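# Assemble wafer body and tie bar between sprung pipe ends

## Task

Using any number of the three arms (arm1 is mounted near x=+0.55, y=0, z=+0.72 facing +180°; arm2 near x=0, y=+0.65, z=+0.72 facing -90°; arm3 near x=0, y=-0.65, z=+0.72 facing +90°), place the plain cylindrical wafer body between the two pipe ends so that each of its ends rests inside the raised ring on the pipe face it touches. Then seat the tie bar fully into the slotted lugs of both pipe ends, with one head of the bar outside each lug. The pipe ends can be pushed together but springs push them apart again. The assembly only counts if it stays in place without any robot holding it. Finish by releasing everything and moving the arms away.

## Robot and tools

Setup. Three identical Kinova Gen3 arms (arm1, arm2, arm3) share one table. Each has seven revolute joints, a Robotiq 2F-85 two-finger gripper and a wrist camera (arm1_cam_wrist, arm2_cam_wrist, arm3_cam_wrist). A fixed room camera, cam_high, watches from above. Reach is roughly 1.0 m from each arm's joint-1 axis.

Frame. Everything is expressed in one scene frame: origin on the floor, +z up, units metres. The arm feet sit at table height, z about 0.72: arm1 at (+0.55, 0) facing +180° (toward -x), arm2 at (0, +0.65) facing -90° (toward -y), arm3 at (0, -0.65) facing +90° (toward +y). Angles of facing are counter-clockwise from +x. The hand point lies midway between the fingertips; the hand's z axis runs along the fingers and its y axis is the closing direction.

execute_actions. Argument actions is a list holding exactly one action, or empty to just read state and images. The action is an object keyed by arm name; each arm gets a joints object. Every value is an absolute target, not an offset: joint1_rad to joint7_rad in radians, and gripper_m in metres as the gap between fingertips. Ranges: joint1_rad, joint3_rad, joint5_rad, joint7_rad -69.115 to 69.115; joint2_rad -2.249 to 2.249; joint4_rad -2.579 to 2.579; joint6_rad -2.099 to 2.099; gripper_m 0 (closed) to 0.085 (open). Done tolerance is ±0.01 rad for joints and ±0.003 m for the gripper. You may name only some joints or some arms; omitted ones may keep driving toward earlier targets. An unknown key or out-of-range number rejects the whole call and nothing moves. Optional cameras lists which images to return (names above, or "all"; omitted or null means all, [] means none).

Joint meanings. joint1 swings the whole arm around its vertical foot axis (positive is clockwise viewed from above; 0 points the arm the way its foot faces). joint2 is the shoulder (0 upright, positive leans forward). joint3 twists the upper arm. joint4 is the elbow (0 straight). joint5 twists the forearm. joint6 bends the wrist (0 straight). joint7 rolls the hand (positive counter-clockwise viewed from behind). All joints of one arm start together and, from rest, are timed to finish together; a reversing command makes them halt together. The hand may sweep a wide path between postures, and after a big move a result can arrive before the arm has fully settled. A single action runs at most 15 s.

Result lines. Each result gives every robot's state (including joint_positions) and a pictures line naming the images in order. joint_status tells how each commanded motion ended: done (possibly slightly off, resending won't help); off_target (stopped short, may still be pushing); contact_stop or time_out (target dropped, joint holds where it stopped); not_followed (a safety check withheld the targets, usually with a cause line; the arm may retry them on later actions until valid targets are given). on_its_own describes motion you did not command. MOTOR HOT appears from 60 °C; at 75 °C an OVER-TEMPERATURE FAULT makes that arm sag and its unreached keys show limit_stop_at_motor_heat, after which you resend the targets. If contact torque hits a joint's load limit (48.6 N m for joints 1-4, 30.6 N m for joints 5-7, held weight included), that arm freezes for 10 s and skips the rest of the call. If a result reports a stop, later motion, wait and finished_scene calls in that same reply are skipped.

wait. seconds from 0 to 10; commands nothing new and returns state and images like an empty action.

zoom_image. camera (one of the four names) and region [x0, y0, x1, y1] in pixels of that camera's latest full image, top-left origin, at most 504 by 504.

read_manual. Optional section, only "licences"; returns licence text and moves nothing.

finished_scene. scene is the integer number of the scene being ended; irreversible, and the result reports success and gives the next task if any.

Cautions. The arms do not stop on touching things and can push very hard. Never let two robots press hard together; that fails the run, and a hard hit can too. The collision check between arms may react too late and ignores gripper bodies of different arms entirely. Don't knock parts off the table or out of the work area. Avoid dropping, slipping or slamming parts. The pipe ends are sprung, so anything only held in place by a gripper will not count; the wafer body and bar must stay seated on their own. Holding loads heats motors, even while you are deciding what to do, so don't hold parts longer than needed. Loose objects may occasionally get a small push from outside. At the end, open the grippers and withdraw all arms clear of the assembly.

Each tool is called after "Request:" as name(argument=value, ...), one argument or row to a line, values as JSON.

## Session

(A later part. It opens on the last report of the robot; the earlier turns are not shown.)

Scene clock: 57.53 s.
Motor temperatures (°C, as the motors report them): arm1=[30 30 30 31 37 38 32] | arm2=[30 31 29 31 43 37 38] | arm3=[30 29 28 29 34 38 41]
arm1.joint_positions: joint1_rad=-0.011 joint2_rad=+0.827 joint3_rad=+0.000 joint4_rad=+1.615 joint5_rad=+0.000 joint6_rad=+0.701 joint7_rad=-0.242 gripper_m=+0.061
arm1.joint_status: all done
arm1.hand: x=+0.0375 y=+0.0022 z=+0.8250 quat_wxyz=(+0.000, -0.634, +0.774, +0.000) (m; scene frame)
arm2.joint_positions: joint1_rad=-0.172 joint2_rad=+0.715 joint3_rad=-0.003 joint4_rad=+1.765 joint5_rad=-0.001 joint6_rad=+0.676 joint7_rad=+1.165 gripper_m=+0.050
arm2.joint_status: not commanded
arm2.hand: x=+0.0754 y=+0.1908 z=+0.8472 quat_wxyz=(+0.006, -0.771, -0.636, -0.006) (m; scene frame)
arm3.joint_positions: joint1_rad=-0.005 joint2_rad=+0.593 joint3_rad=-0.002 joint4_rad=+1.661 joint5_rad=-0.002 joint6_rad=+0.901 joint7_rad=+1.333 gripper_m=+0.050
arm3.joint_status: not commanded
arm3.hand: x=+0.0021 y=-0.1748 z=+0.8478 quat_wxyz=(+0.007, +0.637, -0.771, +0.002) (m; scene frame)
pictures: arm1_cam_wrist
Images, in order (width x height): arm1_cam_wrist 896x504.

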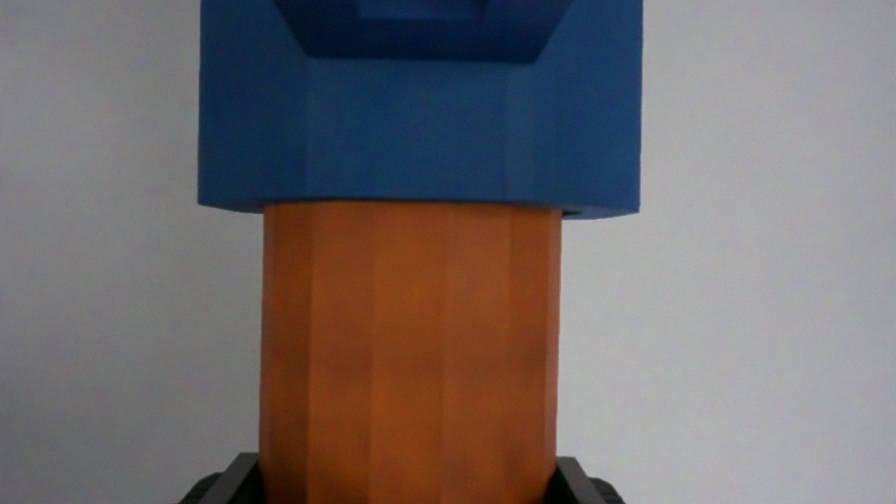

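Request:
execute_actions(
  actions=[
    {"arm1":{"joints":{"joint6_rad":0.697}},"arm2":{"joints":{"joint1_rad":-0.158,"joint2_rad":0.73,"joint4_rad":1.718,"joint6_rad":0.69,"joint7_rad":1.175}},"arm3":{"joints":{"joint1_rad":0.0,"joint2_rad":0.605,"joint4_rad":1.628,"joint6_rad":0.906}}},
  ],
  cameras=["arm1_cam_wrist","cam_high"],
)

Scene clock: 62.17 s.
Motor temperatures (°C, as the motors report them): arm1=[30 31 30 31 37 38 32] | arm2=[30 31 29 31 43 37 38] | arm3=[30 29 28 29 34 38 41]
arm1.joint_positions: joint1_rad=-0.012 joint2_rad=+0.828 joint3_rad=-0.001 joint4_rad=+1.616 joint5_rad=+0.000 joint6_rad=+0.697 joint7_rad=-0.242 gripper_m=+0.061
arm1.joint_status: all done
arm1.hand: x=+0.0370 y=+0.0015 z=+0.8244 quat_wxyz=(-0.001, -0.634, +0.773, +0.000) (m; scene frame)
arm2.joint_positions: joint1_rad=-0.168 joint2_rad=+0.732 joint3_rad=-0.002 joint4_rad=+1.740 joint5_rad=-0.002 joint6_rad=+0.708 joint7_rad=+1.174 gripper_m=+0.050
arm2.joint_status: joint4_rad time_out (moved -0.025 of -0.047); joint6_rad time_out (moved +0.032 of +0.014); the others done
arm2.hand: x=+0.0737 y=+0.1909 z=+0.8442 quat_wxyz=(+0.017, -0.770, -0.638, -0.011) (m; scene frame)
arm3.joint_positions: joint1_rad=-0.005 joint2_rad=+0.603 joint3_rad=-0.002 joint4_rad=+1.647 joint5_rad=-0.002 joint6_rad=+0.929 joint7_rad=+1.334 gripper_m=+0.050
arm3.joint_status: joint4_rad time_out (moved -0.014 of -0.033); joint6_rad time_out (moved +0.028 of +0.005); the others done
arm3.hand: x=+0.0022 y=-0.1781 z=+0.8464 quat_wxyz=(+0.014, +0.637, -0.771, +0.012) (m; scene frame)
pictures: arm1_cam_wrist, cam_high
Images, in order (width x height): arm1_cam_wrist 896x504, cam_high 896x504.

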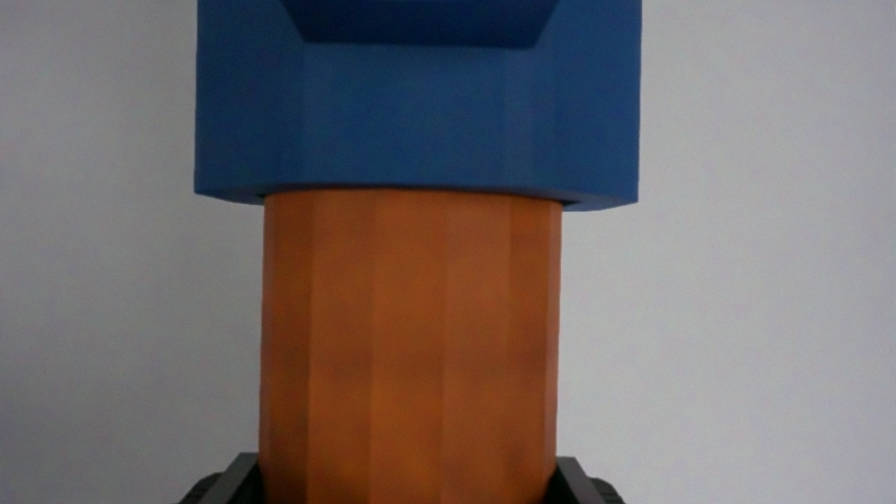

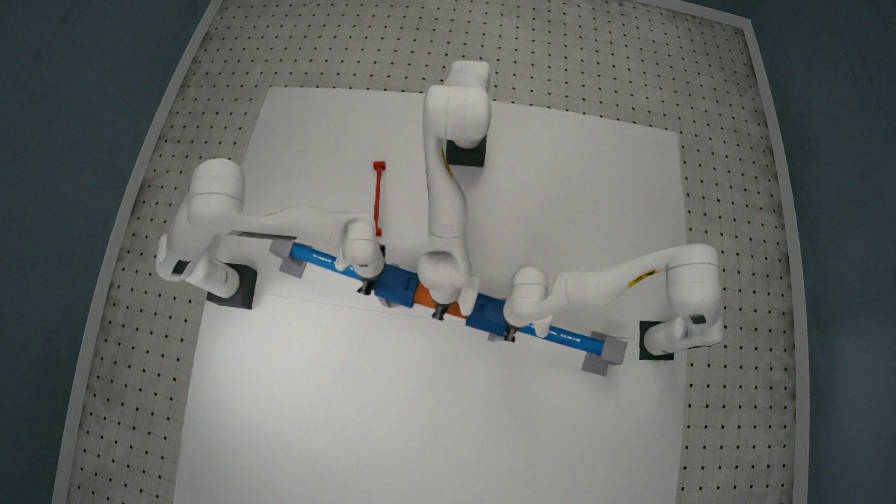

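Request:
execute_actions(
  actions=[
    {"arm1":{"joints":{"joint4_rad":1.61,"joint6_rad":0.701}},"arm2":{"joints":{"joint1_rad":-0.162,"joint2_rad":0.722,"joint4_rad":1.735,"joint6_rad":0.68}},"arm3":{"joints":{"joint2_rad":0.597,"joint4_rad":1.645,"joint6_rad":0.899}}},
  ],
  cameras=["arm1_cam_wrist","cam_high"],
)

Request:
zoom_image(
  camera="cam_high",
  region=[385,265,495,340],
)

Scene clock: 66.93 s.
Motor temperatures (°C, as the motors report them): arm1=[30 31 30 31 37 38 32] | arm2=[30 31 29 31 43 37 38] | arm3=[30 29 28 29 34 38 41]
arm1.joint_positions: joint1_rad=-0.009 joint2_rad=+0.828 joint3_rad=+0.002 joint4_rad=+1.611 joint5_rad=+0.001 joint6_rad=+0.701 joint7_rad=-0.242 gripper_m=+0.061
arm1.joint_status: all done
arm1.hand: x=+0.0357 y=+0.0041 z=+0.8251 quat_wxyz=(+0.000, -0.633, +0.774, +0.001) (m; scene frame)
arm2.joint_positions: joint1_rad=-0.167 joint2_rad=+0.728 joint3_rad=-0.002 joint4_rad=+1.749 joint5_rad=-0.001 joint6_rad=+0.691 joint7_rad=+1.174 gripper_m=+0.050
arm2.joint_status: joint4_rad time_out (moved +0.009 of -0.005); joint6_rad time_out (moved -0.017 of -0.028); the others done
arm2.hand: x=+0.0735 y=+0.1897 z=+0.8443 quat_wxyz=(+0.012, -0.770, -0.638, -0.009) (m; scene frame)
arm3.joint_positions: joint1_rad=-0.005 joint2_rad=+0.600 joint3_rad=-0.002 joint4_rad=+1.652 joint5_rad=-0.002 joint6_rad=+0.906 joint7_rad=+1.333 gripper_m=+0.050
arm3.joint_status: all done
arm3.hand: x=+0.0021 y=-0.1730 z=+0.8465 quat_wxyz=(+0.008, +0.636, -0.771, +0.003) (m; scene frame)
pictures: arm1_cam_wrist, cam_high
Images, in order (width x height): arm1_cam_wrist 896x504, cam_high 896x504.

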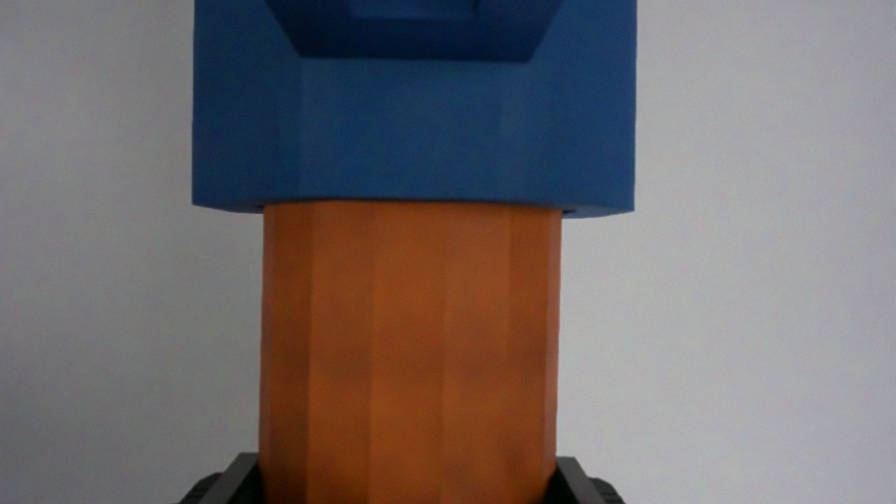

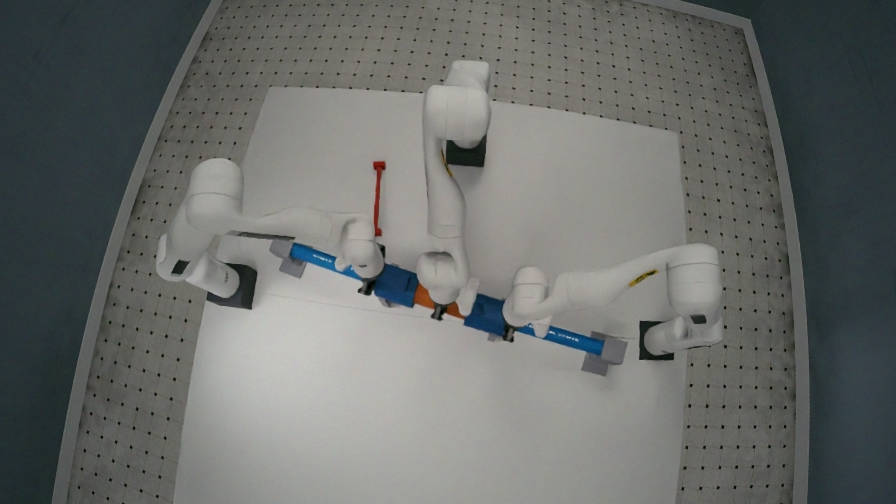

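Region (385, 265, 495, 340) of cam_high's 896x504 image, scaled by 4.582, with more detail than that image has; it fills the top 344 rows of this view, and the rest is white.

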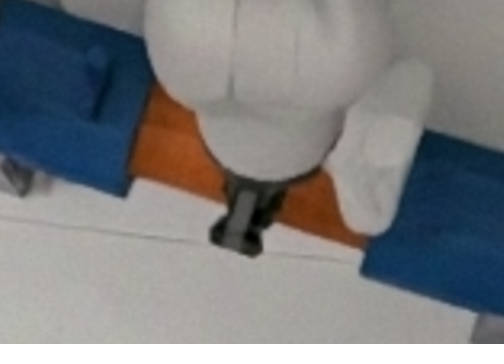

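Request:
execute_actions(
  actions=[
    {"arm2":{"joints":{"joint2_rad":0.714}},"arm1":{"joints":{"gripper_m":0.085}}},
  ],
  cameras=[],
)

Request:
execute_actions(
  actions=[
    {"arm1":{"joints":{"joint2_rad":0.68,"joint4_rad":1.55,"joint6_rad":0.91}}},
  ],
  cameras=["arm1_cam_wrist"],
)

Request:
execute_actions(
  actions=[
    {"arm1":{"joints":{"joint1_rad":0.2,"joint2_rad":0.3,"joint4_rad":2.25,"joint6_rad":0.59}}},
  ],
  cameras=[],
)

Request:
execute_actions(
  actions=[
    {"arm1":{"joints":{"joint1_rad":0.882,"joint2_rad":0.402,"joint4_rad":2.186,"joint6_rad":0.554,"joint7_rad":-0.59}}},
  ],
  cameras=["arm1_cam_wrist","cam_high"],
)

Scene clock: 74.53 s.
Motor temperatures (°C, as the motors report them): arm1=[30 31 30 31 37 38 32] | arm2=[30 32 29 31 43 37 38] | arm3=[30 29 28 29 34 38 41]
arm1.joint_positions: joint1_rad=-0.011 joint2_rad=+0.826 joint3_rad=+0.000 joint4_rad=+1.610 joint5_rad=+0.000 joint6_rad=+0.701 joint7_rad=-0.242 gripper_m=+0.085
arm1.joint_status: all done
arm1.hand: x=+0.0348 y=+0.0021 z=+0.8263 quat_wxyz=(-0.002, -0.634, +0.773, +0.001) (m; scene frame)
arm2.joint_positions: joint1_rad=-0.167 joint2_rad=+0.718 joint3_rad=-0.002 joint4_rad=+1.752 joint5_rad=-0.001 joint6_rad=+0.693 joint7_rad=+1.175 gripper_m=+0.050
arm2.joint_status: all done
arm2.hand: x=+0.0731 y=+0.1897 z=+0.8482 quat_wxyz=(+0.010, -0.770, -0.638, -0.007) (m; scene frame)
arm3.joint_positions: joint1_rad=-0.004 joint2_rad=+0.600 joint3_rad=-0.002 joint4_rad=+1.652 joint5_rad=-0.002 joint6_rad=+0.905 joint7_rad=+1.334 gripper_m=+0.050
arm3.joint_status: not commanded
arm3.hand: x=+0.0024 y=-0.1724 z=+0.8466 quat_wxyz=(+0.007, +0.636, -0.771, +0.003) (m; scene frame)
pictures: none
No camera images: the call's "cameras" was empty. Leave "cameras" out to get every camera's image.

Scene clock: 75.70 s.
Motor temperatures (°C, as the motors report them): arm1=[30 31 30 31 37 38 32] | arm2=[30 32 29 31 43 37 38] | arm3=[30 29 28 29 34 38 41]
arm1.joint_positions: joint1_rad=-0.011 joint2_rad=+0.680 joint3_rad=+0.000 joint4_rad=+1.550 joint5_rad=+0.000 joint6_rad=+0.910 joint7_rad=-0.242 gripper_m=+0.085
arm1.joint_status: all done
arm1.hand: x=+0.0358 y=+0.0022 z=+0.9149 quat_wxyz=(-0.001, -0.634, +0.773, +0.000) (m; scene frame)
arm2.joint_positions: joint1_rad=-0.167 joint2_rad=+0.718 joint3_rad=-0.002 joint4_rad=+1.752 joint5_rad=-0.001 joint6_rad=+0.693 joint7_rad=+1.175 gripper_m=+0.050
arm2.joint_status: not commanded
arm2.hand: x=+0.0731 y=+0.1897 z=+0.8482 quat_wxyz=(+0.010, -0.770, -0.638, -0.007) (m; scene frame)
arm3.joint_positions: joint1_rad=-0.004 joint2_rad=+0.600 joint3_rad=-0.002 joint4_rad=+1.652 joint5_rad=-0.002 joint6_rad=+0.905 joint7_rad=+1.334 gripper_m=+0.050
arm3.joint_status: not commanded
arm3.hand: x=+0.0024 y=-0.1724 z=+0.8466 quat_wxyz=(+0.007, +0.636, -0.771, +0.003) (m; scene frame)
pictures: arm1_cam_wrist
Images, in order (width x height): arm1_cam_wrist 896x504.

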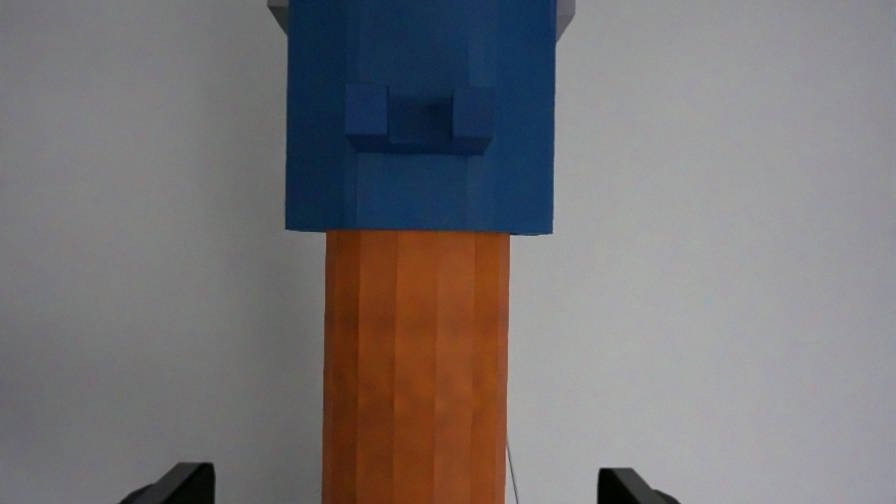

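Scene clock: 77.77 s.
Motor temperatures (°C, as the motors report them): arm1=[30 31 30 31 37 38 32] | arm2=[30 32 29 31 43 37 38] | arm3=[30 29 28 29 34 38 41]
arm1.joint_positions: joint1_rad=+0.200 joint2_rad=+0.300 joint3_rad=+0.000 joint4_rad=+2.250 joint5_rad=+0.000 joint6_rad=+0.590 joint7_rad=-0.242 gripper_m=+0.085
arm1.joint_status: all done
arm1.hand: x=+0.2581 y=+0.0744 z=+0.9214 quat_wxyz=(-0.001, -0.549, +0.836, +0.000) (m; scene frame)
arm2.joint_positions: joint1_rad=-0.167 joint2_rad=+0.718 joint3_rad=-0.002 joint4_rad=+1.752 joint5_rad=-0.001 joint6_rad=+0.693 joint7_rad=+1.175 gripper_m=+0.050
arm2.joint_status: not commanded
arm2.hand: x=+0.0731 y=+0.1897 z=+0.8482 quat_wxyz=(+0.010, -0.770, -0.638, -0.007) (m; scene frame)
arm3.joint_positions: joint1_rad=-0.004 joint2_rad=+0.600 joint3_rad=-0.002 joint4_rad=+1.652 joint5_rad=-0.002 joint6_rad=+0.905 joint7_rad=+1.334 gripper_m=+0.050
arm3.joint_status: not commanded
arm3.hand: x=+0.0024 y=-0.1724 z=+0.8466 quat_wxyz=(+0.007, +0.636, -0.771, +0.003) (m; scene frame)
pictures: none
No camera images: the call's "cameras" was empty. Leave "cameras" out to get every camera's image.

Scene clock: 79.87 s.
Motor temperatures (°C, as the motors report them): arm1=[30 31 30 31 37 38 32] | arm2=[30 32 29 31 43 37 38] | arm3=[30 30 28 29 34 38 41]
arm1.joint_positions: joint1_rad=+0.882 joint2_rad=+0.402 joint3_rad=+0.000 joint4_rad=+2.186 joint5_rad=+0.000 joint6_rad=+0.554 joint7_rad=-0.590 gripper_m=+0.085
arm1.joint_status: all done
arm1.hand: x=+0.3507 y=+0.2639 z=+0.9001 quat_wxyz=(+0.000, -0.066, +0.998, +0.000) (m; scene frame)
arm2.joint_positions: joint1_rad=-0.167 joint2_rad=+0.718 joint3_rad=-0.002 joint4_rad=+1.752 joint5_rad=-0.001 joint6_rad=+0.693 joint7_rad=+1.175 gripper_m=+0.050
arm2.joint_status: not commanded
arm2.hand: x=+0.0731 y=+0.1897 z=+0.8482 quat_wxyz=(+0.010, -0.770, -0.638, -0.007) (m; scene frame)
arm3.joint_positions: joint1_rad=-0.004 joint2_rad=+0.600 joint3_rad=-0.002 joint4_rad=+1.652 joint5_rad=-0.002 joint6_rad=+0.905 joint7_rad=+1.334 gripper_m=+0.050
arm3.joint_status: not commanded
arm3.hand: x=+0.0024 y=-0.1724 z=+0.8466 quat_wxyz=(+0.007, +0.636, -0.771, +0.003) (m; scene frame)
pictures: arm1_cam_wrist, cam_high
Images, in order (width x height): arm1_cam_wrist 896x504, cam_high 896x504.

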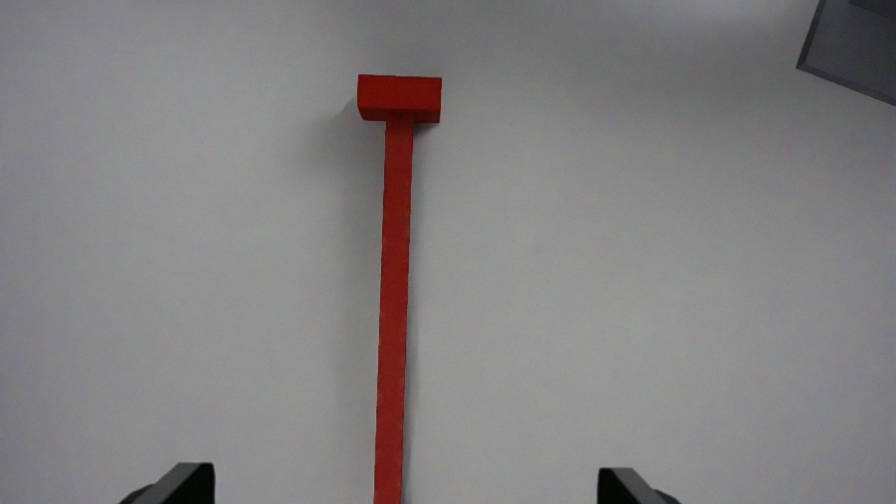

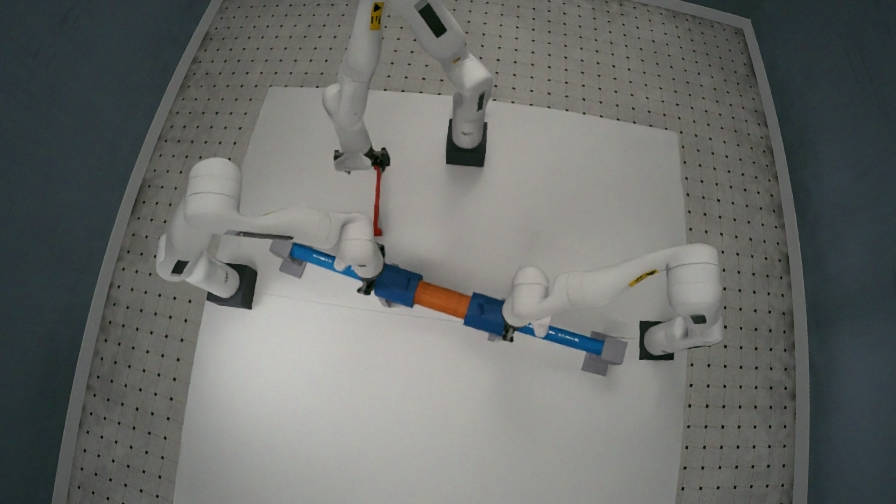

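Request:
execute_actions(
  actions=[
    {"arm1":{"joints":{"joint1_rad":0.832,"joint2_rad":0.847,"joint4_rad":2.2605,"joint6_rad":0.034,"joint7_rad":-0.65,"gripper_m":0.045}}},
  ],
  cameras=["arm1_cam_wrist"],
)

Request:
execute_actions(
  actions=[
    {"arm1":{"joints":{"gripper_m":0.0}}},
  ],
  cameras=[],
)

Request:
execute_actions(
  actions=[
    {"arm1":{"joints":{"joint2_rad":0.7,"joint4_rad":2.3,"joint6_rad":0.14}}},
  ],
  cameras=[],
)

Request:
execute_actions(
  actions=[
    {"arm1":{"joints":{"joint1_rad":-0.16,"joint2_rad":0.25,"joint4_rad":2.28,"joint6_rad":0.61,"joint7_rad":-0.39}}},
  ],
  cameras=["cam_high"],
)

Request:
execute_actions(
  actions=[
    {"arm1":{"joints":{"joint1_rad":0,"joint2_rad":0.665,"joint4_rad":1.545,"joint6_rad":0.93,"joint7_rad":-0.235}}},
  ],
  cameras=["arm1_cam_wrist","cam_high"],
)

Scene clock: 87.93 s.
Motor temperatures (°C, as the motors report them): arm1=[30 31 30 31 37 38 32] | arm2=[30 32 29 31 43 37 38] | arm3=[30 30 28 29 34 38 41]
arm1.joint_positions: joint1_rad=+0.832 joint2_rad=+0.847 joint3_rad=+0.000 joint4_rad=+2.260 joint5_rad=+0.000 joint6_rad=+0.034 joint7_rad=-0.650 gripper_m=+0.045
arm1.joint_status: all done
arm1.hand: x=+0.3404 y=+0.2510 z=+0.7448 quat_wxyz=(+0.000, -0.061, +0.998, +0.000) (m; scene frame)
arm2.joint_positions: joint1_rad=-0.167 joint2_rad=+0.718 joint3_rad=-0.002 joint4_rad=+1.752 joint5_rad=-0.001 joint6_rad=+0.693 joint7_rad=+1.175 gripper_m=+0.050
arm2.joint_status: not commanded
arm2.hand: x=+0.0731 y=+0.1897 z=+0.8482 quat_wxyz=(+0.010, -0.770, -0.638, -0.007) (m; scene frame)
arm3.joint_positions: joint1_rad=-0.004 joint2_rad=+0.600 joint3_rad=-0.002 joint4_rad=+1.652 joint5_rad=-0.002 joint6_rad=+0.905 joint7_rad=+1.334 gripper_m=+0.050
arm3.joint_status: not commanded
arm3.hand: x=+0.0024 y=-0.1724 z=+0.8466 quat_wxyz=(+0.007, +0.636, -0.771, +0.003) (m; scene frame)
pictures: arm1_cam_wrist
Images, in order (width x height): arm1_cam_wrist 896x504.

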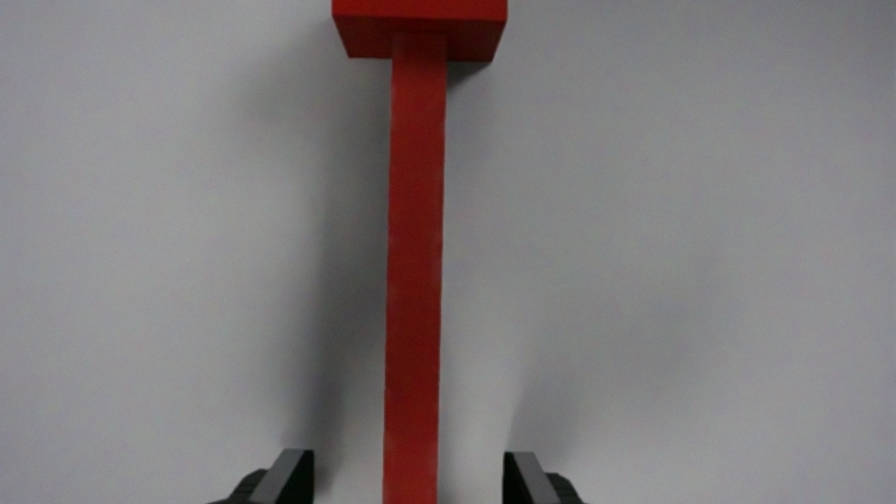

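Scene clock: 88.77 s.
Motor temperatures (°C, as the motors report them): arm1=[30 31 30 31 37 38 32] | arm2=[30 32 29 31 43 37 38] | arm3=[30 30 28 29 34 38 41]
arm1.joint_positions: joint1_rad=+0.832 joint2_rad=+0.846 joint3_rad=+0.000 joint4_rad=+2.261 joint5_rad=+0.000 joint6_rad=+0.034 joint7_rad=-0.650 gripper_m=+0.008
arm1.joint_status: gripper_m off_target (ended at +0.008, target +0.000)
arm1.hand: x=+0.3403 y=+0.2510 z=+0.7451 quat_wxyz=(+0.000, -0.061, +0.998, +0.000) (m; scene frame)
arm2.joint_positions: joint1_rad=-0.167 joint2_rad=+0.718 joint3_rad=-0.002 joint4_rad=+1.752 joint5_rad=-0.001 joint6_rad=+0.693 joint7_rad=+1.175 gripper_m=+0.050
arm2.joint_status: not commanded
arm2.hand: x=+0.0731 y=+0.1897 z=+0.8482 quat_wxyz=(+0.010, -0.770, -0.638, -0.007) (m; scene frame)
arm3.joint_positions: joint1_rad=-0.004 joint2_rad=+0.600 joint3_rad=-0.002 joint4_rad=+1.652 joint5_rad=-0.002 joint6_rad=+0.905 joint7_rad=+1.334 gripper_m=+0.050
arm3.joint_status: not commanded
arm3.hand: x=+0.0024 y=-0.1724 z=+0.8466 quat_wxyz=(+0.007, +0.636, -0.771, +0.003) (m; scene frame)
pictures: none
No camera images: the call's "cameras" was empty. Leave "cameras" out to get every camera's image.

Scene clock: 89.97 s.
Motor temperatures (°C, as the motors report them): arm1=[30 31 30 31 37 38 32] | arm2=[30 32 29 32 43 37 38] | arm3=[30 30 28 29 34 38 41]
arm1.joint_positions: joint1_rad=+0.832 joint2_rad=+0.701 joint3_rad=+0.000 joint4_rad=+2.300 joint5_rad=+0.000 joint6_rad=+0.140 joint7_rad=-0.650 gripper_m=+0.008
arm1.joint_status: all done
arm1.hand: x=+0.3477 y=+0.2435 z=+0.7906 quat_wxyz=(+0.000, -0.061, +0.998, +0.000) (m; scene frame)
arm2.joint_positions: joint1_rad=-0.167 joint2_rad=+0.718 joint3_rad=-0.002 joint4_rad=+1.752 joint5_rad=-0.001 joint6_rad=+0.693 joint7_rad=+1.175 gripper_m=+0.050
arm2.joint_status: not commanded
arm2.hand: x=+0.0731 y=+0.1897 z=+0.8482 quat_wxyz=(+0.010, -0.770, -0.638, -0.007) (m; scene frame)
arm3.joint_positions: joint1_rad=-0.004 joint2_rad=+0.600 joint3_rad=-0.002 joint4_rad=+1.652 joint5_rad=-0.002 joint6_rad=+0.905 joint7_rad=+1.334 gripper_m=+0.050
arm3.joint_status: not commanded
arm3.hand: x=+0.0024 y=-0.1724 z=+0.8466 quat_wxyz=(+0.007, +0.636, -0.771, +0.003) (m; scene frame)
pictures: none
No camera images: the call's "cameras" was empty. Leave "cameras" out to get every camera's image.

Scene clock: 92.40 s.
Motor temperatures (°C, as the motors report them): arm1=[30 31 30 31 37 38 32] | arm2=[30 32 29 32 43 37 38] | arm3=[30 30 28 29 34 38 41]
arm1.joint_positions: joint1_rad=-0.160 joint2_rad=+0.251 joint3_rad=+0.000 joint4_rad=+2.280 joint5_rad=+0.000 joint6_rad=+0.610 joint7_rad=-0.390 gripper_m=+0.008
arm1.joint_status: all done
arm1.hand: x=+0.2658 y=-0.0302 z=+0.9304 quat_wxyz=(+0.000, -0.634, +0.773, +0.000) (m; scene frame)
arm2.joint_positions: joint1_rad=-0.167 joint2_rad=+0.718 joint3_rad=-0.002 joint4_rad=+1.752 joint5_rad=-0.001 joint6_rad=+0.693 joint7_rad=+1.175 gripper_m=+0.050
arm2.joint_status: not commanded
arm2.hand: x=+0.0731 y=+0.1897 z=+0.8482 quat_wxyz=(+0.010, -0.770, -0.638, -0.007) (m; scene frame)
arm3.joint_positions: joint1_rad=-0.004 joint2_rad=+0.600 joint3_rad=-0.002 joint4_rad=+1.652 joint5_rad=-0.002 joint6_rad=+0.905 joint7_rad=+1.334 gripper_m=+0.050
arm3.joint_status: not commanded
arm3.hand: x=+0.0024 y=-0.1724 z=+0.8466 quat_wxyz=(+0.007, +0.636, -0.771, +0.003) (m; scene frame)
pictures: cam_high
Images, in order (width x height): cam_high 896x504.

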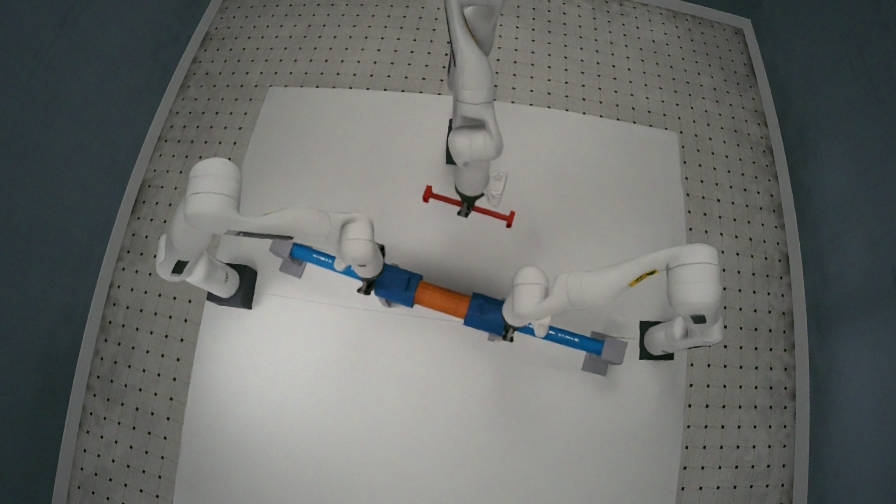

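Scene clock: 94.50 s.
Motor temperatures (°C, as the motors report them): arm1=[30 31 30 31 37 38 32] | arm2=[30 32 29 32 43 37 38] | arm3=[30 30 28 29 34 38 41]
arm1.joint_positions: joint1_rad=+0.000 joint2_rad=+0.666 joint3_rad=+0.000 joint4_rad=+1.546 joint5_rad=+0.000 joint6_rad=+0.930 joint7_rad=-0.235 gripper_m=+0.008
arm1.joint_status: all done
arm1.hand: x=+0.0375 y=+0.0079 z=+0.9233 quat_wxyz=(+0.000, -0.632, +0.775, +0.000) (m; scene frame)
arm2.joint_positions: joint1_rad=-0.167 joint2_rad=+0.718 joint3_rad=-0.002 joint4_rad=+1.752 joint5_rad=-0.001 joint6_rad=+0.693 joint7_rad=+1.175 gripper_m=+0.050
arm2.joint_status: not commanded
arm2.hand: x=+0.0731 y=+0.1897 z=+0.8482 quat_wxyz=(+0.010, -0.770, -0.638, -0.007) (m; scene frame)
arm3.joint_positions: joint1_rad=-0.004 joint2_rad=+0.600 joint3_rad=-0.002 joint4_rad=+1.652 joint5_rad=-0.002 joint6_rad=+0.905 joint7_rad=+1.334 gripper_m=+0.050
arm3.joint_status: not commanded
arm3.hand: x=+0.0024 y=-0.1724 z=+0.8466 quat_wxyz=(+0.007, +0.636, -0.771, +0.003) (m; scene frame)
pictures: arm1_cam_wrist, cam_high
Images, in order (width x height): arm1_cam_wrist 896x504, cam_high 896x504.

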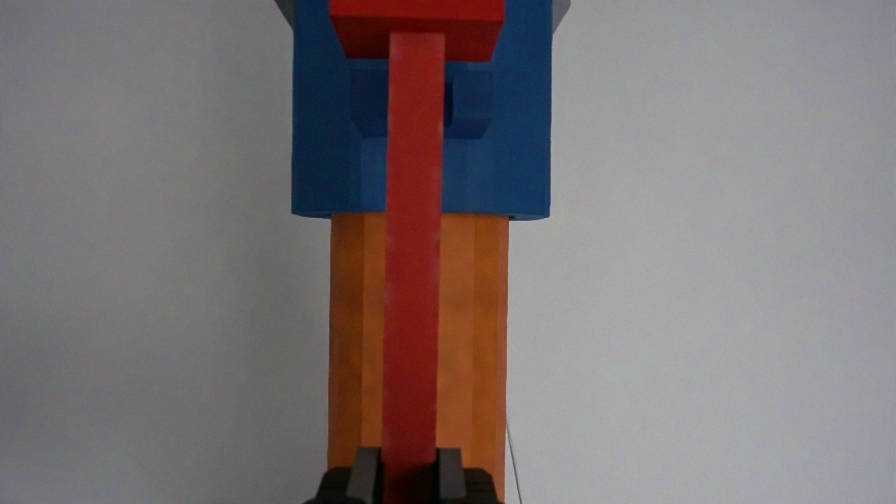

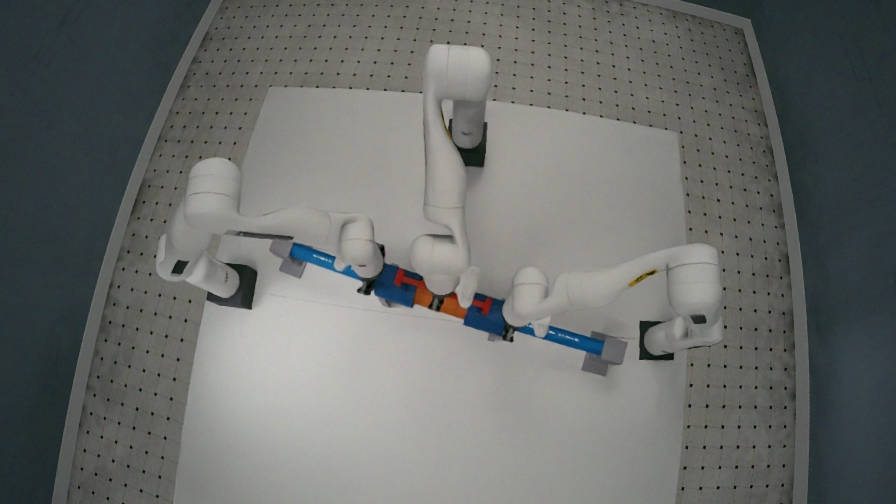

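Request:
execute_actions(
  actions=[
    {"arm1":{"joints":{"joint2_rad":0.692,"joint4_rad":1.558,"joint6_rad":0.89}}},
  ],
  cameras=["arm1_cam_wrist","cam_high"],
)

Request:
zoom_image(
  camera="cam_high",
  region=[380,255,510,340],
)

Scene clock: 97.90 s.
Motor temperatures (°C, as the motors report them): arm1=[30 31 30 31 37 38 32] | arm2=[30 33 29 32 43 37 38] | arm3=[30 30 28 29 34 38 41]
arm1.joint_positions: joint1_rad=-0.001 joint2_rad=+0.685 joint3_rad=+0.000 joint4_rad=+1.558 joint5_rad=+0.000 joint6_rad=+0.893 joint7_rad=-0.236 gripper_m=+0.008
arm1.joint_status: all done
arm1.hand: x=+0.0355 y=+0.0074 z=+0.9103 quat_wxyz=(-0.002, -0.632, +0.775, +0.002) (m; scene frame)
arm2.joint_positions: joint1_rad=-0.167 joint2_rad=+0.718 joint3_rad=-0.002 joint4_rad=+1.753 joint5_rad=-0.001 joint6_rad=+0.693 joint7_rad=+1.174 gripper_m=+0.050
arm2.joint_status: not commanded
arm2.hand: x=+0.0727 y=+0.1898 z=+0.8482 quat_wxyz=(+0.010, -0.770, -0.638, -0.007) (m; scene frame)
arm3.joint_positions: joint1_rad=-0.004 joint2_rad=+0.600 joint3_rad=-0.002 joint4_rad=+1.652 joint5_rad=-0.002 joint6_rad=+0.905 joint7_rad=+1.334 gripper_m=+0.050
arm3.joint_status: not commanded
arm3.hand: x=+0.0024 y=-0.1724 z=+0.8466 quat_wxyz=(+0.007, +0.636, -0.771, +0.003) (m; scene frame)
pictures: arm1_cam_wrist, cam_high
Images, in order (width x height): arm1_cam_wrist 896x504, cam_high 896x504.

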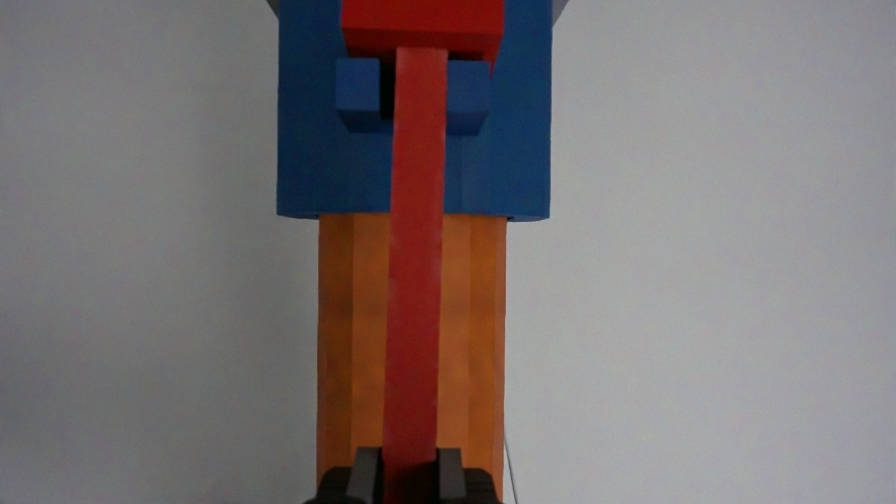

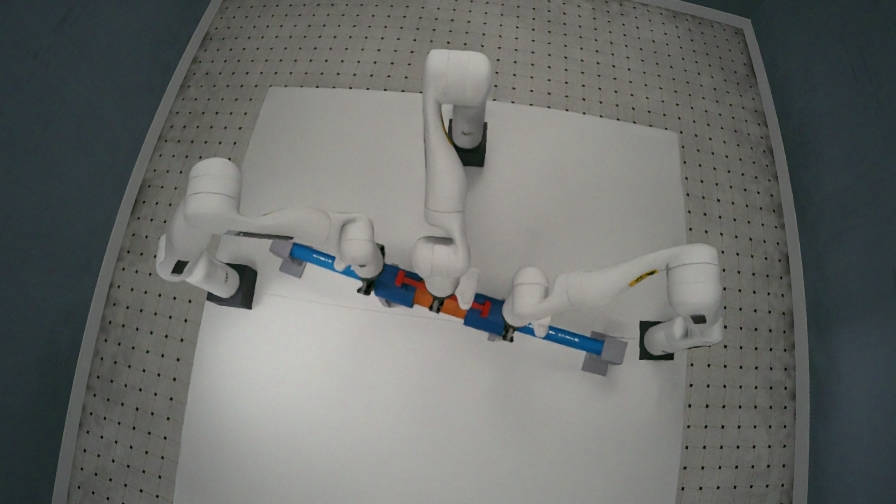

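Region (380, 255, 510, 340) of cam_high's 896x504 image, scaled by 3.877, with more detail than that image has; it fills the top 330 rows of this view, and the rest is white.

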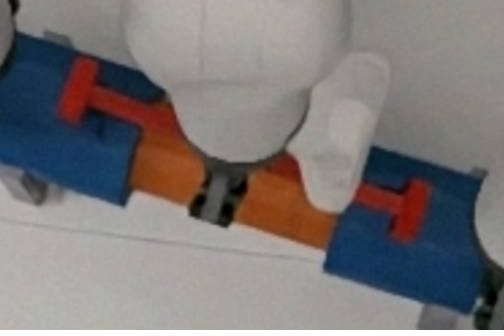

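Request:
execute_actions(
  actions=[
    {"arm1":{"joints":{"joint1_rad":0.005,"joint2_rad":0.682,"joint4_rad":1.556,"joint6_rad":0.904,"joint7_rad":-0.226}},"arm2":{"joints":{"joint2_rad":0.702}}},
  ],
  cameras=["arm1_cam_wrist"],
)

Request:
execute_actions(
  actions=[
    {"arm1":{"joints":{"joint2_rad":0.697,"joint4_rad":1.565,"joint6_rad":0.88}}},
  ],
  cameras=["arm1_cam_wrist"],
)

Scene clock: 101.87 s.
Motor temperatures (°C, as the motors report them): arm1=[30 31 30 31 37 38 32] | arm2=[30 33 29 32 43 37 38] | arm3=[30 30 28 29 34 38 41]
arm1.joint_positions: joint1_rad=+0.004 joint2_rad=+0.683 joint3_rad=-0.001 joint4_rad=+1.556 joint5_rad=-0.001 joint6_rad=+0.903 joint7_rad=-0.226 gripper_m=+0.008
arm1.joint_status: all done
arm1.hand: x=+0.0374 y=+0.0091 z=+0.9122 quat_wxyz=(+0.000, -0.634, +0.773, -0.001) (m; scene frame)
arm2.joint_positions: joint1_rad=-0.167 joint2_rad=+0.707 joint3_rad=-0.002 joint4_rad=+1.754 joint5_rad=-0.001 joint6_rad=+0.695 joint7_rad=+1.174 gripper_m=+0.050
arm2.joint_status: all done
arm2.hand: x=+0.0733 y=+0.1887 z=+0.8529 quat_wxyz=(+0.006, -0.770, -0.638, -0.006) (m; scene frame)
arm3.joint_positions: joint1_rad=-0.004 joint2_rad=+0.600 joint3_rad=-0.002 joint4_rad=+1.652 joint5_rad=-0.002 joint6_rad=+0.904 joint7_rad=+1.334 gripper_m=+0.050
arm3.joint_status: not commanded
arm3.hand: x=+0.0025 y=-0.1722 z=+0.8466 quat_wxyz=(+0.007, +0.636, -0.771, +0.002) (m; scene frame)
pictures: arm1_cam_wrist
Images, in order (width x height): arm1_cam_wrist 896x504.

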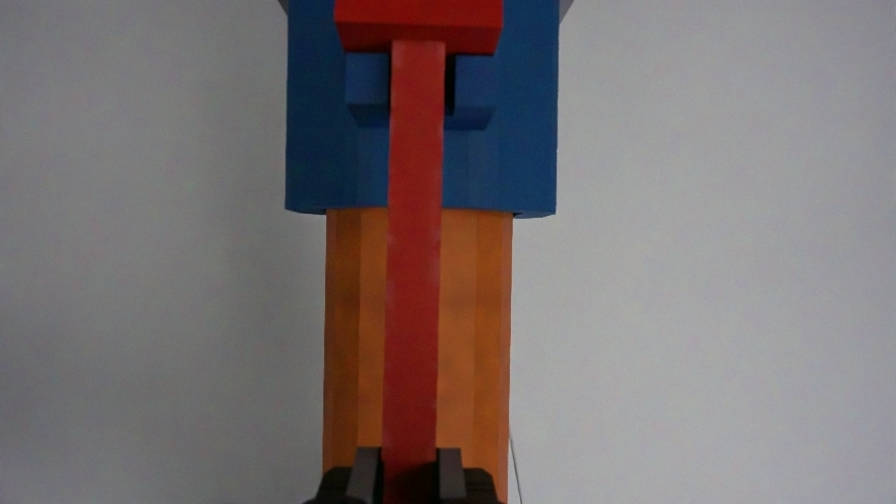

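Scene clock: 102.47 s.
Motor temperatures (°C, as the motors report them): arm1=[30 31 30 31 37 38 32] | arm2=[30 33 29 32 43 37 38] | arm3=[30 30 28 29 34 38 41]
arm1.joint_positions: joint1_rad=+0.004 joint2_rad=+0.695 joint3_rad=-0.001 joint4_rad=+1.565 joint5_rad=-0.001 joint6_rad=+0.881 joint7_rad=-0.226 gripper_m=+0.008
arm1.joint_status: all done
arm1.hand: x=+0.0372 y=+0.0094 z=+0.9035 quat_wxyz=(-0.001, -0.634, +0.773, +0.000) (m; scene frame)
arm2.joint_positions: joint1_rad=-0.167 joint2_rad=+0.707 joint3_rad=-0.002 joint4_rad=+1.754 joint5_rad=-0.001 joint6_rad=+0.695 joint7_rad=+1.174 gripper_m=+0.050
arm2.joint_status: not commanded
arm2.hand: x=+0.0733 y=+0.1887 z=+0.8529 quat_wxyz=(+0.006, -0.770, -0.638, -0.006) (m; scene frame)
arm3.joint_positions: joint1_rad=-0.004 joint2_rad=+0.600 joint3_rad=-0.002 joint4_rad=+1.652 joint5_rad=-0.002 joint6_rad=+0.904 joint7_rad=+1.334 gripper_m=+0.050
arm3.joint_status: not commanded
arm3.hand: x=+0.0024 y=-0.1722 z=+0.8466 quat_wxyz=(+0.007, +0.636, -0.771, +0.002) (m; scene frame)
pictures: arm1_cam_wrist
Images, in order (width x height): arm1_cam_wrist 896x504.

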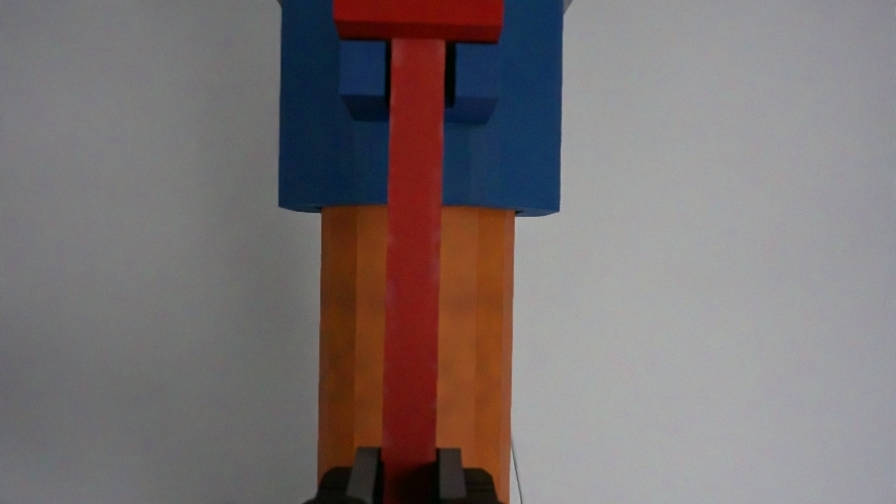

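Request:
execute_actions(
  actions=[
    {"arm1":{"joints":{"joint1_rad":0.002,"joint2_rad":0.718,"joint4_rad":1.576,"joint6_rad":0.849}}},
  ],
  cameras=["arm1_cam_wrist"],
)

Request:
execute_actions(
  actions=[
    {"arm1":{"joints":{"gripper_m":0.04}}},
  ],
  cameras=["arm1_cam_wrist"],
)

Request:
execute_actions(
  actions=[
    {"arm1":{"joints":{"joint2_rad":0.45,"joint4_rad":1.5,"joint6_rad":1.05,"joint7_rad":1.35}}},
  ],
  cameras=["arm1_cam_wrist","cam_high"],
)

Scene clock: 107.63 s.
Motor temperatures (°C, as the motors report them): arm1=[30 31 30 31 37 38 32] | arm2=[30 33 29 32 43 37 38] | arm3=[30 31 28 29 34 38 41]
arm1.joint_positions: joint1_rad=+0.003 joint2_rad=+0.697 joint3_rad=+0.000 joint4_rad=+1.573 joint5_rad=-0.001 joint6_rad=+0.855 joint7_rad=-0.226 gripper_m=+0.008
arm1.joint_status: joint2_rad time_out (moved +0.002 of +0.023); the others done
arm1.hand: x=+0.0340 y=+0.0091 z=+0.9006 quat_wxyz=(-0.007, -0.635, +0.773, +0.004) (m; scene frame)
arm2.joint_positions: joint1_rad=-0.167 joint2_rad=+0.707 joint3_rad=-0.002 joint4_rad=+1.754 joint5_rad=-0.001 joint6_rad=+0.695 joint7_rad=+1.174 gripper_m=+0.050
arm2.joint_status: not commanded
arm2.hand: x=+0.0732 y=+0.1886 z=+0.8530 quat_wxyz=(+0.006, -0.770, -0.638, -0.006) (m; scene frame)
arm3.joint_positions: joint1_rad=-0.005 joint2_rad=+0.600 joint3_rad=-0.002 joint4_rad=+1.652 joint5_rad=-0.002 joint6_rad=+0.905 joint7_rad=+1.334 gripper_m=+0.050
arm3.joint_status: not commanded
arm3.hand: x=+0.0023 y=-0.1723 z=+0.8466 quat_wxyz=(+0.007, +0.636, -0.771, +0.002) (m; scene frame)
pictures: arm1_cam_wrist
Images, in order (width x height): arm1_cam_wrist 896x504.

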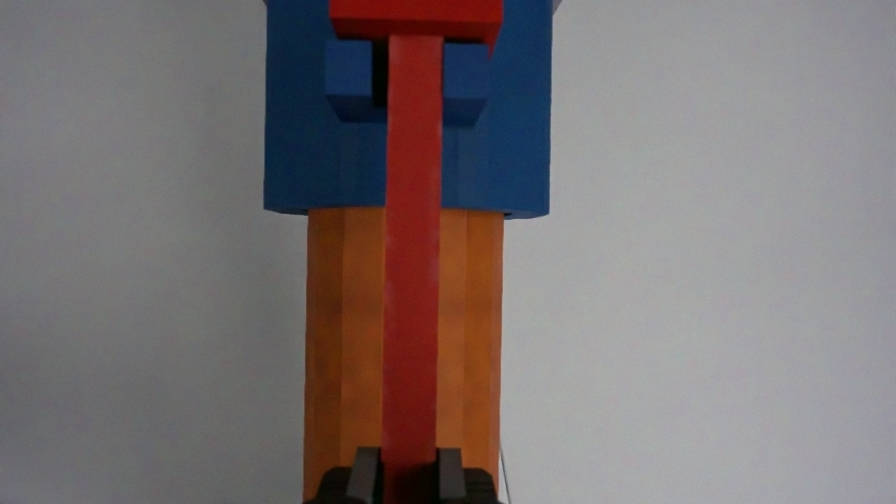

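not run: a stop came earlier in this reply.

not run: a stop came earlier in this reply.

Bottomed out, and level.

Request:
execute_actions(
  actions=[
    {"arm1":{"joints":{"gripper_m":0.04,"joint6_rad":0.865}}},
  ],
  cameras=["arm1_cam_wrist"],
)

Request:
execute_actions(
  actions=[
    {"arm1":{"joints":{"joint2_rad":0.4,"joint4_rad":1.5,"joint6_rad":1.05,"joint7_rad":1.35}}},
  ],
  cameras=["arm1_cam_wrist","cam_high"],
)

Scene clock: 110.63 s.
Motor temperatures (°C, as the motors report them): arm1=[30 31 30 31 37 38 32] | arm2=[30 33 29 32 43 37 38] | arm3=[30 31 28 29 34 38 41]
arm1.joint_positions: joint1_rad=+0.003 joint2_rad=+0.700 joint3_rad=+0.000 joint4_rad=+1.574 joint5_rad=+0.000 joint6_rad=+0.865 joint7_rad=-0.226 gripper_m=+0.040
arm1.joint_status: all done
arm1.hand: x=+0.0377 y=+0.0095 z=+0.8989 quat_wxyz=(-0.001, -0.635, +0.773, +0.001) (m; scene frame)
arm2.joint_positions: joint1_rad=-0.167 joint2_rad=+0.707 joint3_rad=-0.002 joint4_rad=+1.754 joint5_rad=-0.001 joint6_rad=+0.695 joint7_rad=+1.174 gripper_m=+0.050
arm2.joint_status: not commanded
arm2.hand: x=+0.0733 y=+0.1886 z=+0.8530 quat_wxyz=(+0.006, -0.770, -0.638, -0.006) (m; scene frame)
arm3.joint_positions: joint1_rad=-0.004 joint2_rad=+0.600 joint3_rad=-0.002 joint4_rad=+1.652 joint5_rad=-0.002 joint6_rad=+0.905 joint7_rad=+1.334 gripper_m=+0.050
arm3.joint_status: not commanded
arm3.hand: x=+0.0023 y=-0.1723 z=+0.8466 quat_wxyz=(+0.007, +0.636, -0.771, +0.002) (m; scene frame)
pictures: arm1_cam_wrist
Images, in order (width x height): arm1_cam_wrist 896x504.

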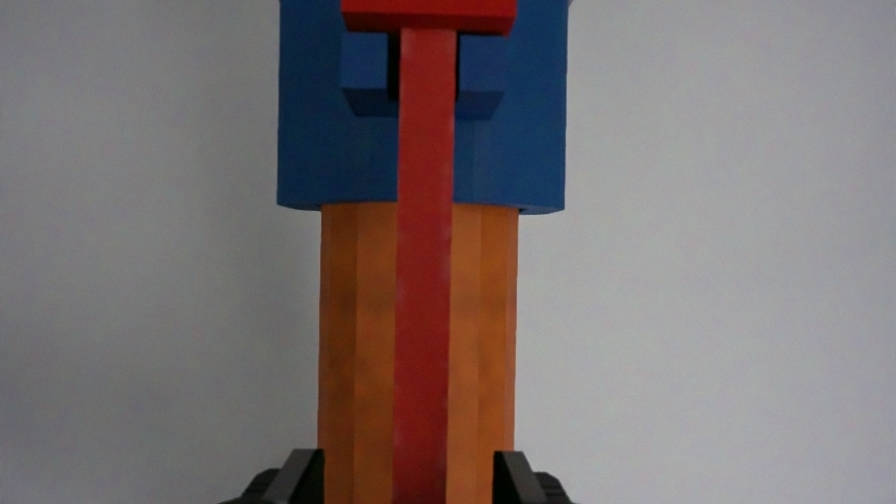

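Scene clock: 112.67 s.
Motor temperatures (°C, as the motors report them): arm1=[30 31 30 31 37 38 32] | arm2=[30 33 29 32 43 37 38] | arm3=[30 31 28 29 34 38 41]
arm1.joint_positions: joint1_rad=+0.003 joint2_rad=+0.400 joint3_rad=+0.000 joint4_rad=+1.500 joint5_rad=+0.000 joint6_rad=+1.050 joint7_rad=+1.350 gripper_m=+0.040
arm1.joint_status: all done
arm1.hand: x=+0.0289 y=+0.0093 z=+1.0720 quat_wxyz=(-0.012, -0.991, +0.095, +0.095) (m; scene frame)
arm2.joint_positions: joint1_rad=-0.167 joint2_rad=+0.707 joint3_rad=-0.002 joint4_rad=+1.754 joint5_rad=-0.001 joint6_rad=+0.695 joint7_rad=+1.174 gripper_m=+0.050
arm2.joint_status: not commanded
arm2.hand: x=+0.0733 y=+0.1886 z=+0.8530 quat_wxyz=(+0.006, -0.770, -0.638, -0.006) (m; scene frame)
arm3.joint_positions: joint1_rad=-0.004 joint2_rad=+0.600 joint3_rad=-0.002 joint4_rad=+1.652 joint5_rad=-0.002 joint6_rad=+0.905 joint7_rad=+1.334 gripper_m=+0.050
arm3.joint_status: not commanded
arm3.hand: x=+0.0023 y=-0.1723 z=+0.8466 quat_wxyz=(+0.007, +0.636, -0.771, +0.002) (m; scene frame)
pictures: arm1_cam_wrist, cam_high
Images, in order (width x height): arm1_cam_wrist 896x504, cam_high 896x504.

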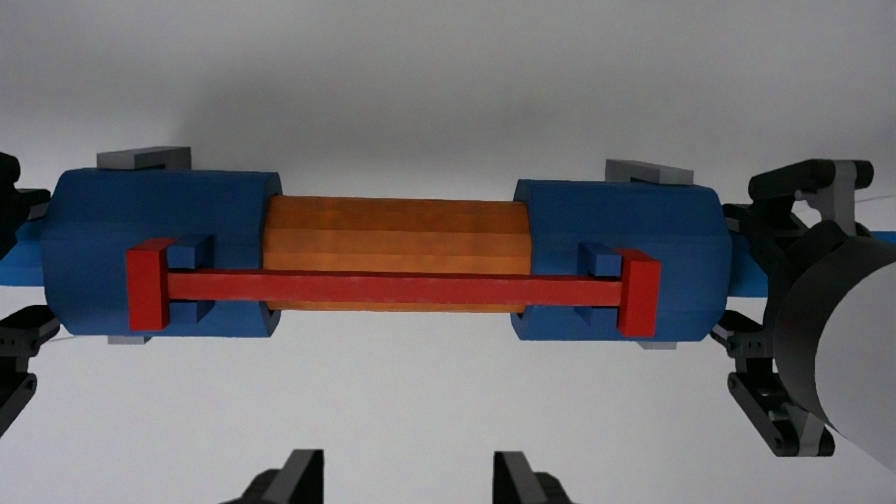

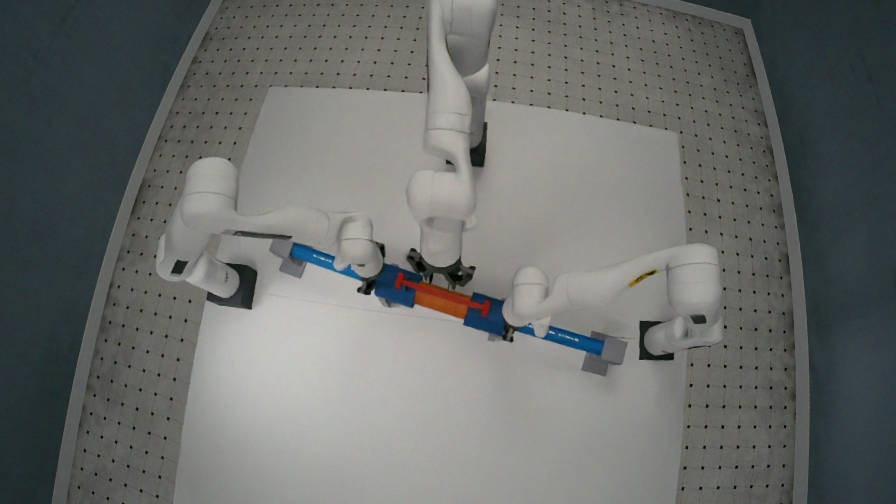

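Request:
execute_actions(
  actions=[
    {"arm2":{"joints":{"joint1_rad":-0.26,"joint2_rad":0.3,"joint4_rad":2.0,"joint6_rad":0.9}},"arm3":{"joints":{"joint1_rad":-0.07,"joint2_rad":0.25,"joint4_rad":1.85,"joint6_rad":1.1}},"arm1":{"joints":{"joint2_rad":0.25,"joint6_rad":1.15}}},
  ],
  cameras=["arm1_cam_wrist"],
)

Scene clock: 116.73 s.
Motor temperatures (°C, as the motors report them): arm1=[30 31 30 31 37 38 32] | arm2=[30 33 29 32 43 37 38] | arm3=[30 31 28 29 34 38 41]
arm1.joint_positions: joint1_rad=+0.003 joint2_rad=+0.250 joint3_rad=+0.000 joint4_rad=+1.500 joint5_rad=+0.000 joint6_rad=+1.150 joint7_rad=+1.350 gripper_m=+0.040
arm1.joint_status: all done
arm1.hand: x=+0.0616 y=+0.0103 z=+1.1411 quat_wxyz=(-0.015, -0.988, +0.095, +0.120) (m; scene frame)
arm2.joint_positions: joint1_rad=-0.260 joint2_rad=+0.300 joint3_rad=+0.000 joint4_rad=+2.000 joint5_rad=+0.000 joint6_rad=+0.900 joint7_rad=+1.174 gripper_m=+0.050
arm2.joint_status: all done
arm2.hand: x=+0.0771 y=+0.3170 z=+0.9708 quat_wxyz=(+0.027, -0.740, -0.672, -0.014) (m; scene frame)
arm3.joint_positions: joint1_rad=-0.070 joint2_rad=+0.250 joint3_rad=+0.000 joint4_rad=+1.850 joint5_rad=+0.000 joint6_rad=+1.100 joint7_rad=+1.334 gripper_m=+0.050
arm3.joint_status: all done
arm3.hand: x=-0.0136 y=-0.2925 z=+0.9465 quat_wxyz=(+0.019, +0.661, -0.750, +0.021) (m; scene frame)
pictures: arm1_cam_wrist
Images, in order (width x height): arm1_cam_wrist 896x504.

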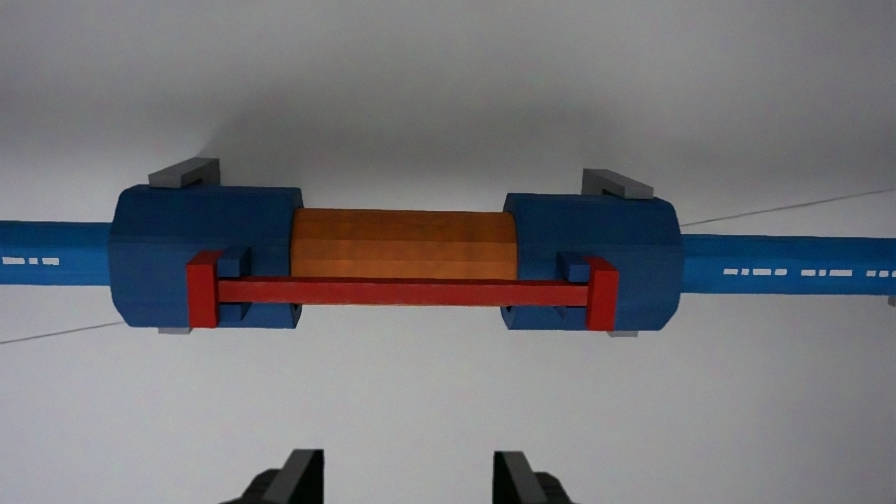

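Request:
finished_scene(
  scene=1,
)

The scene is finished: the task was done.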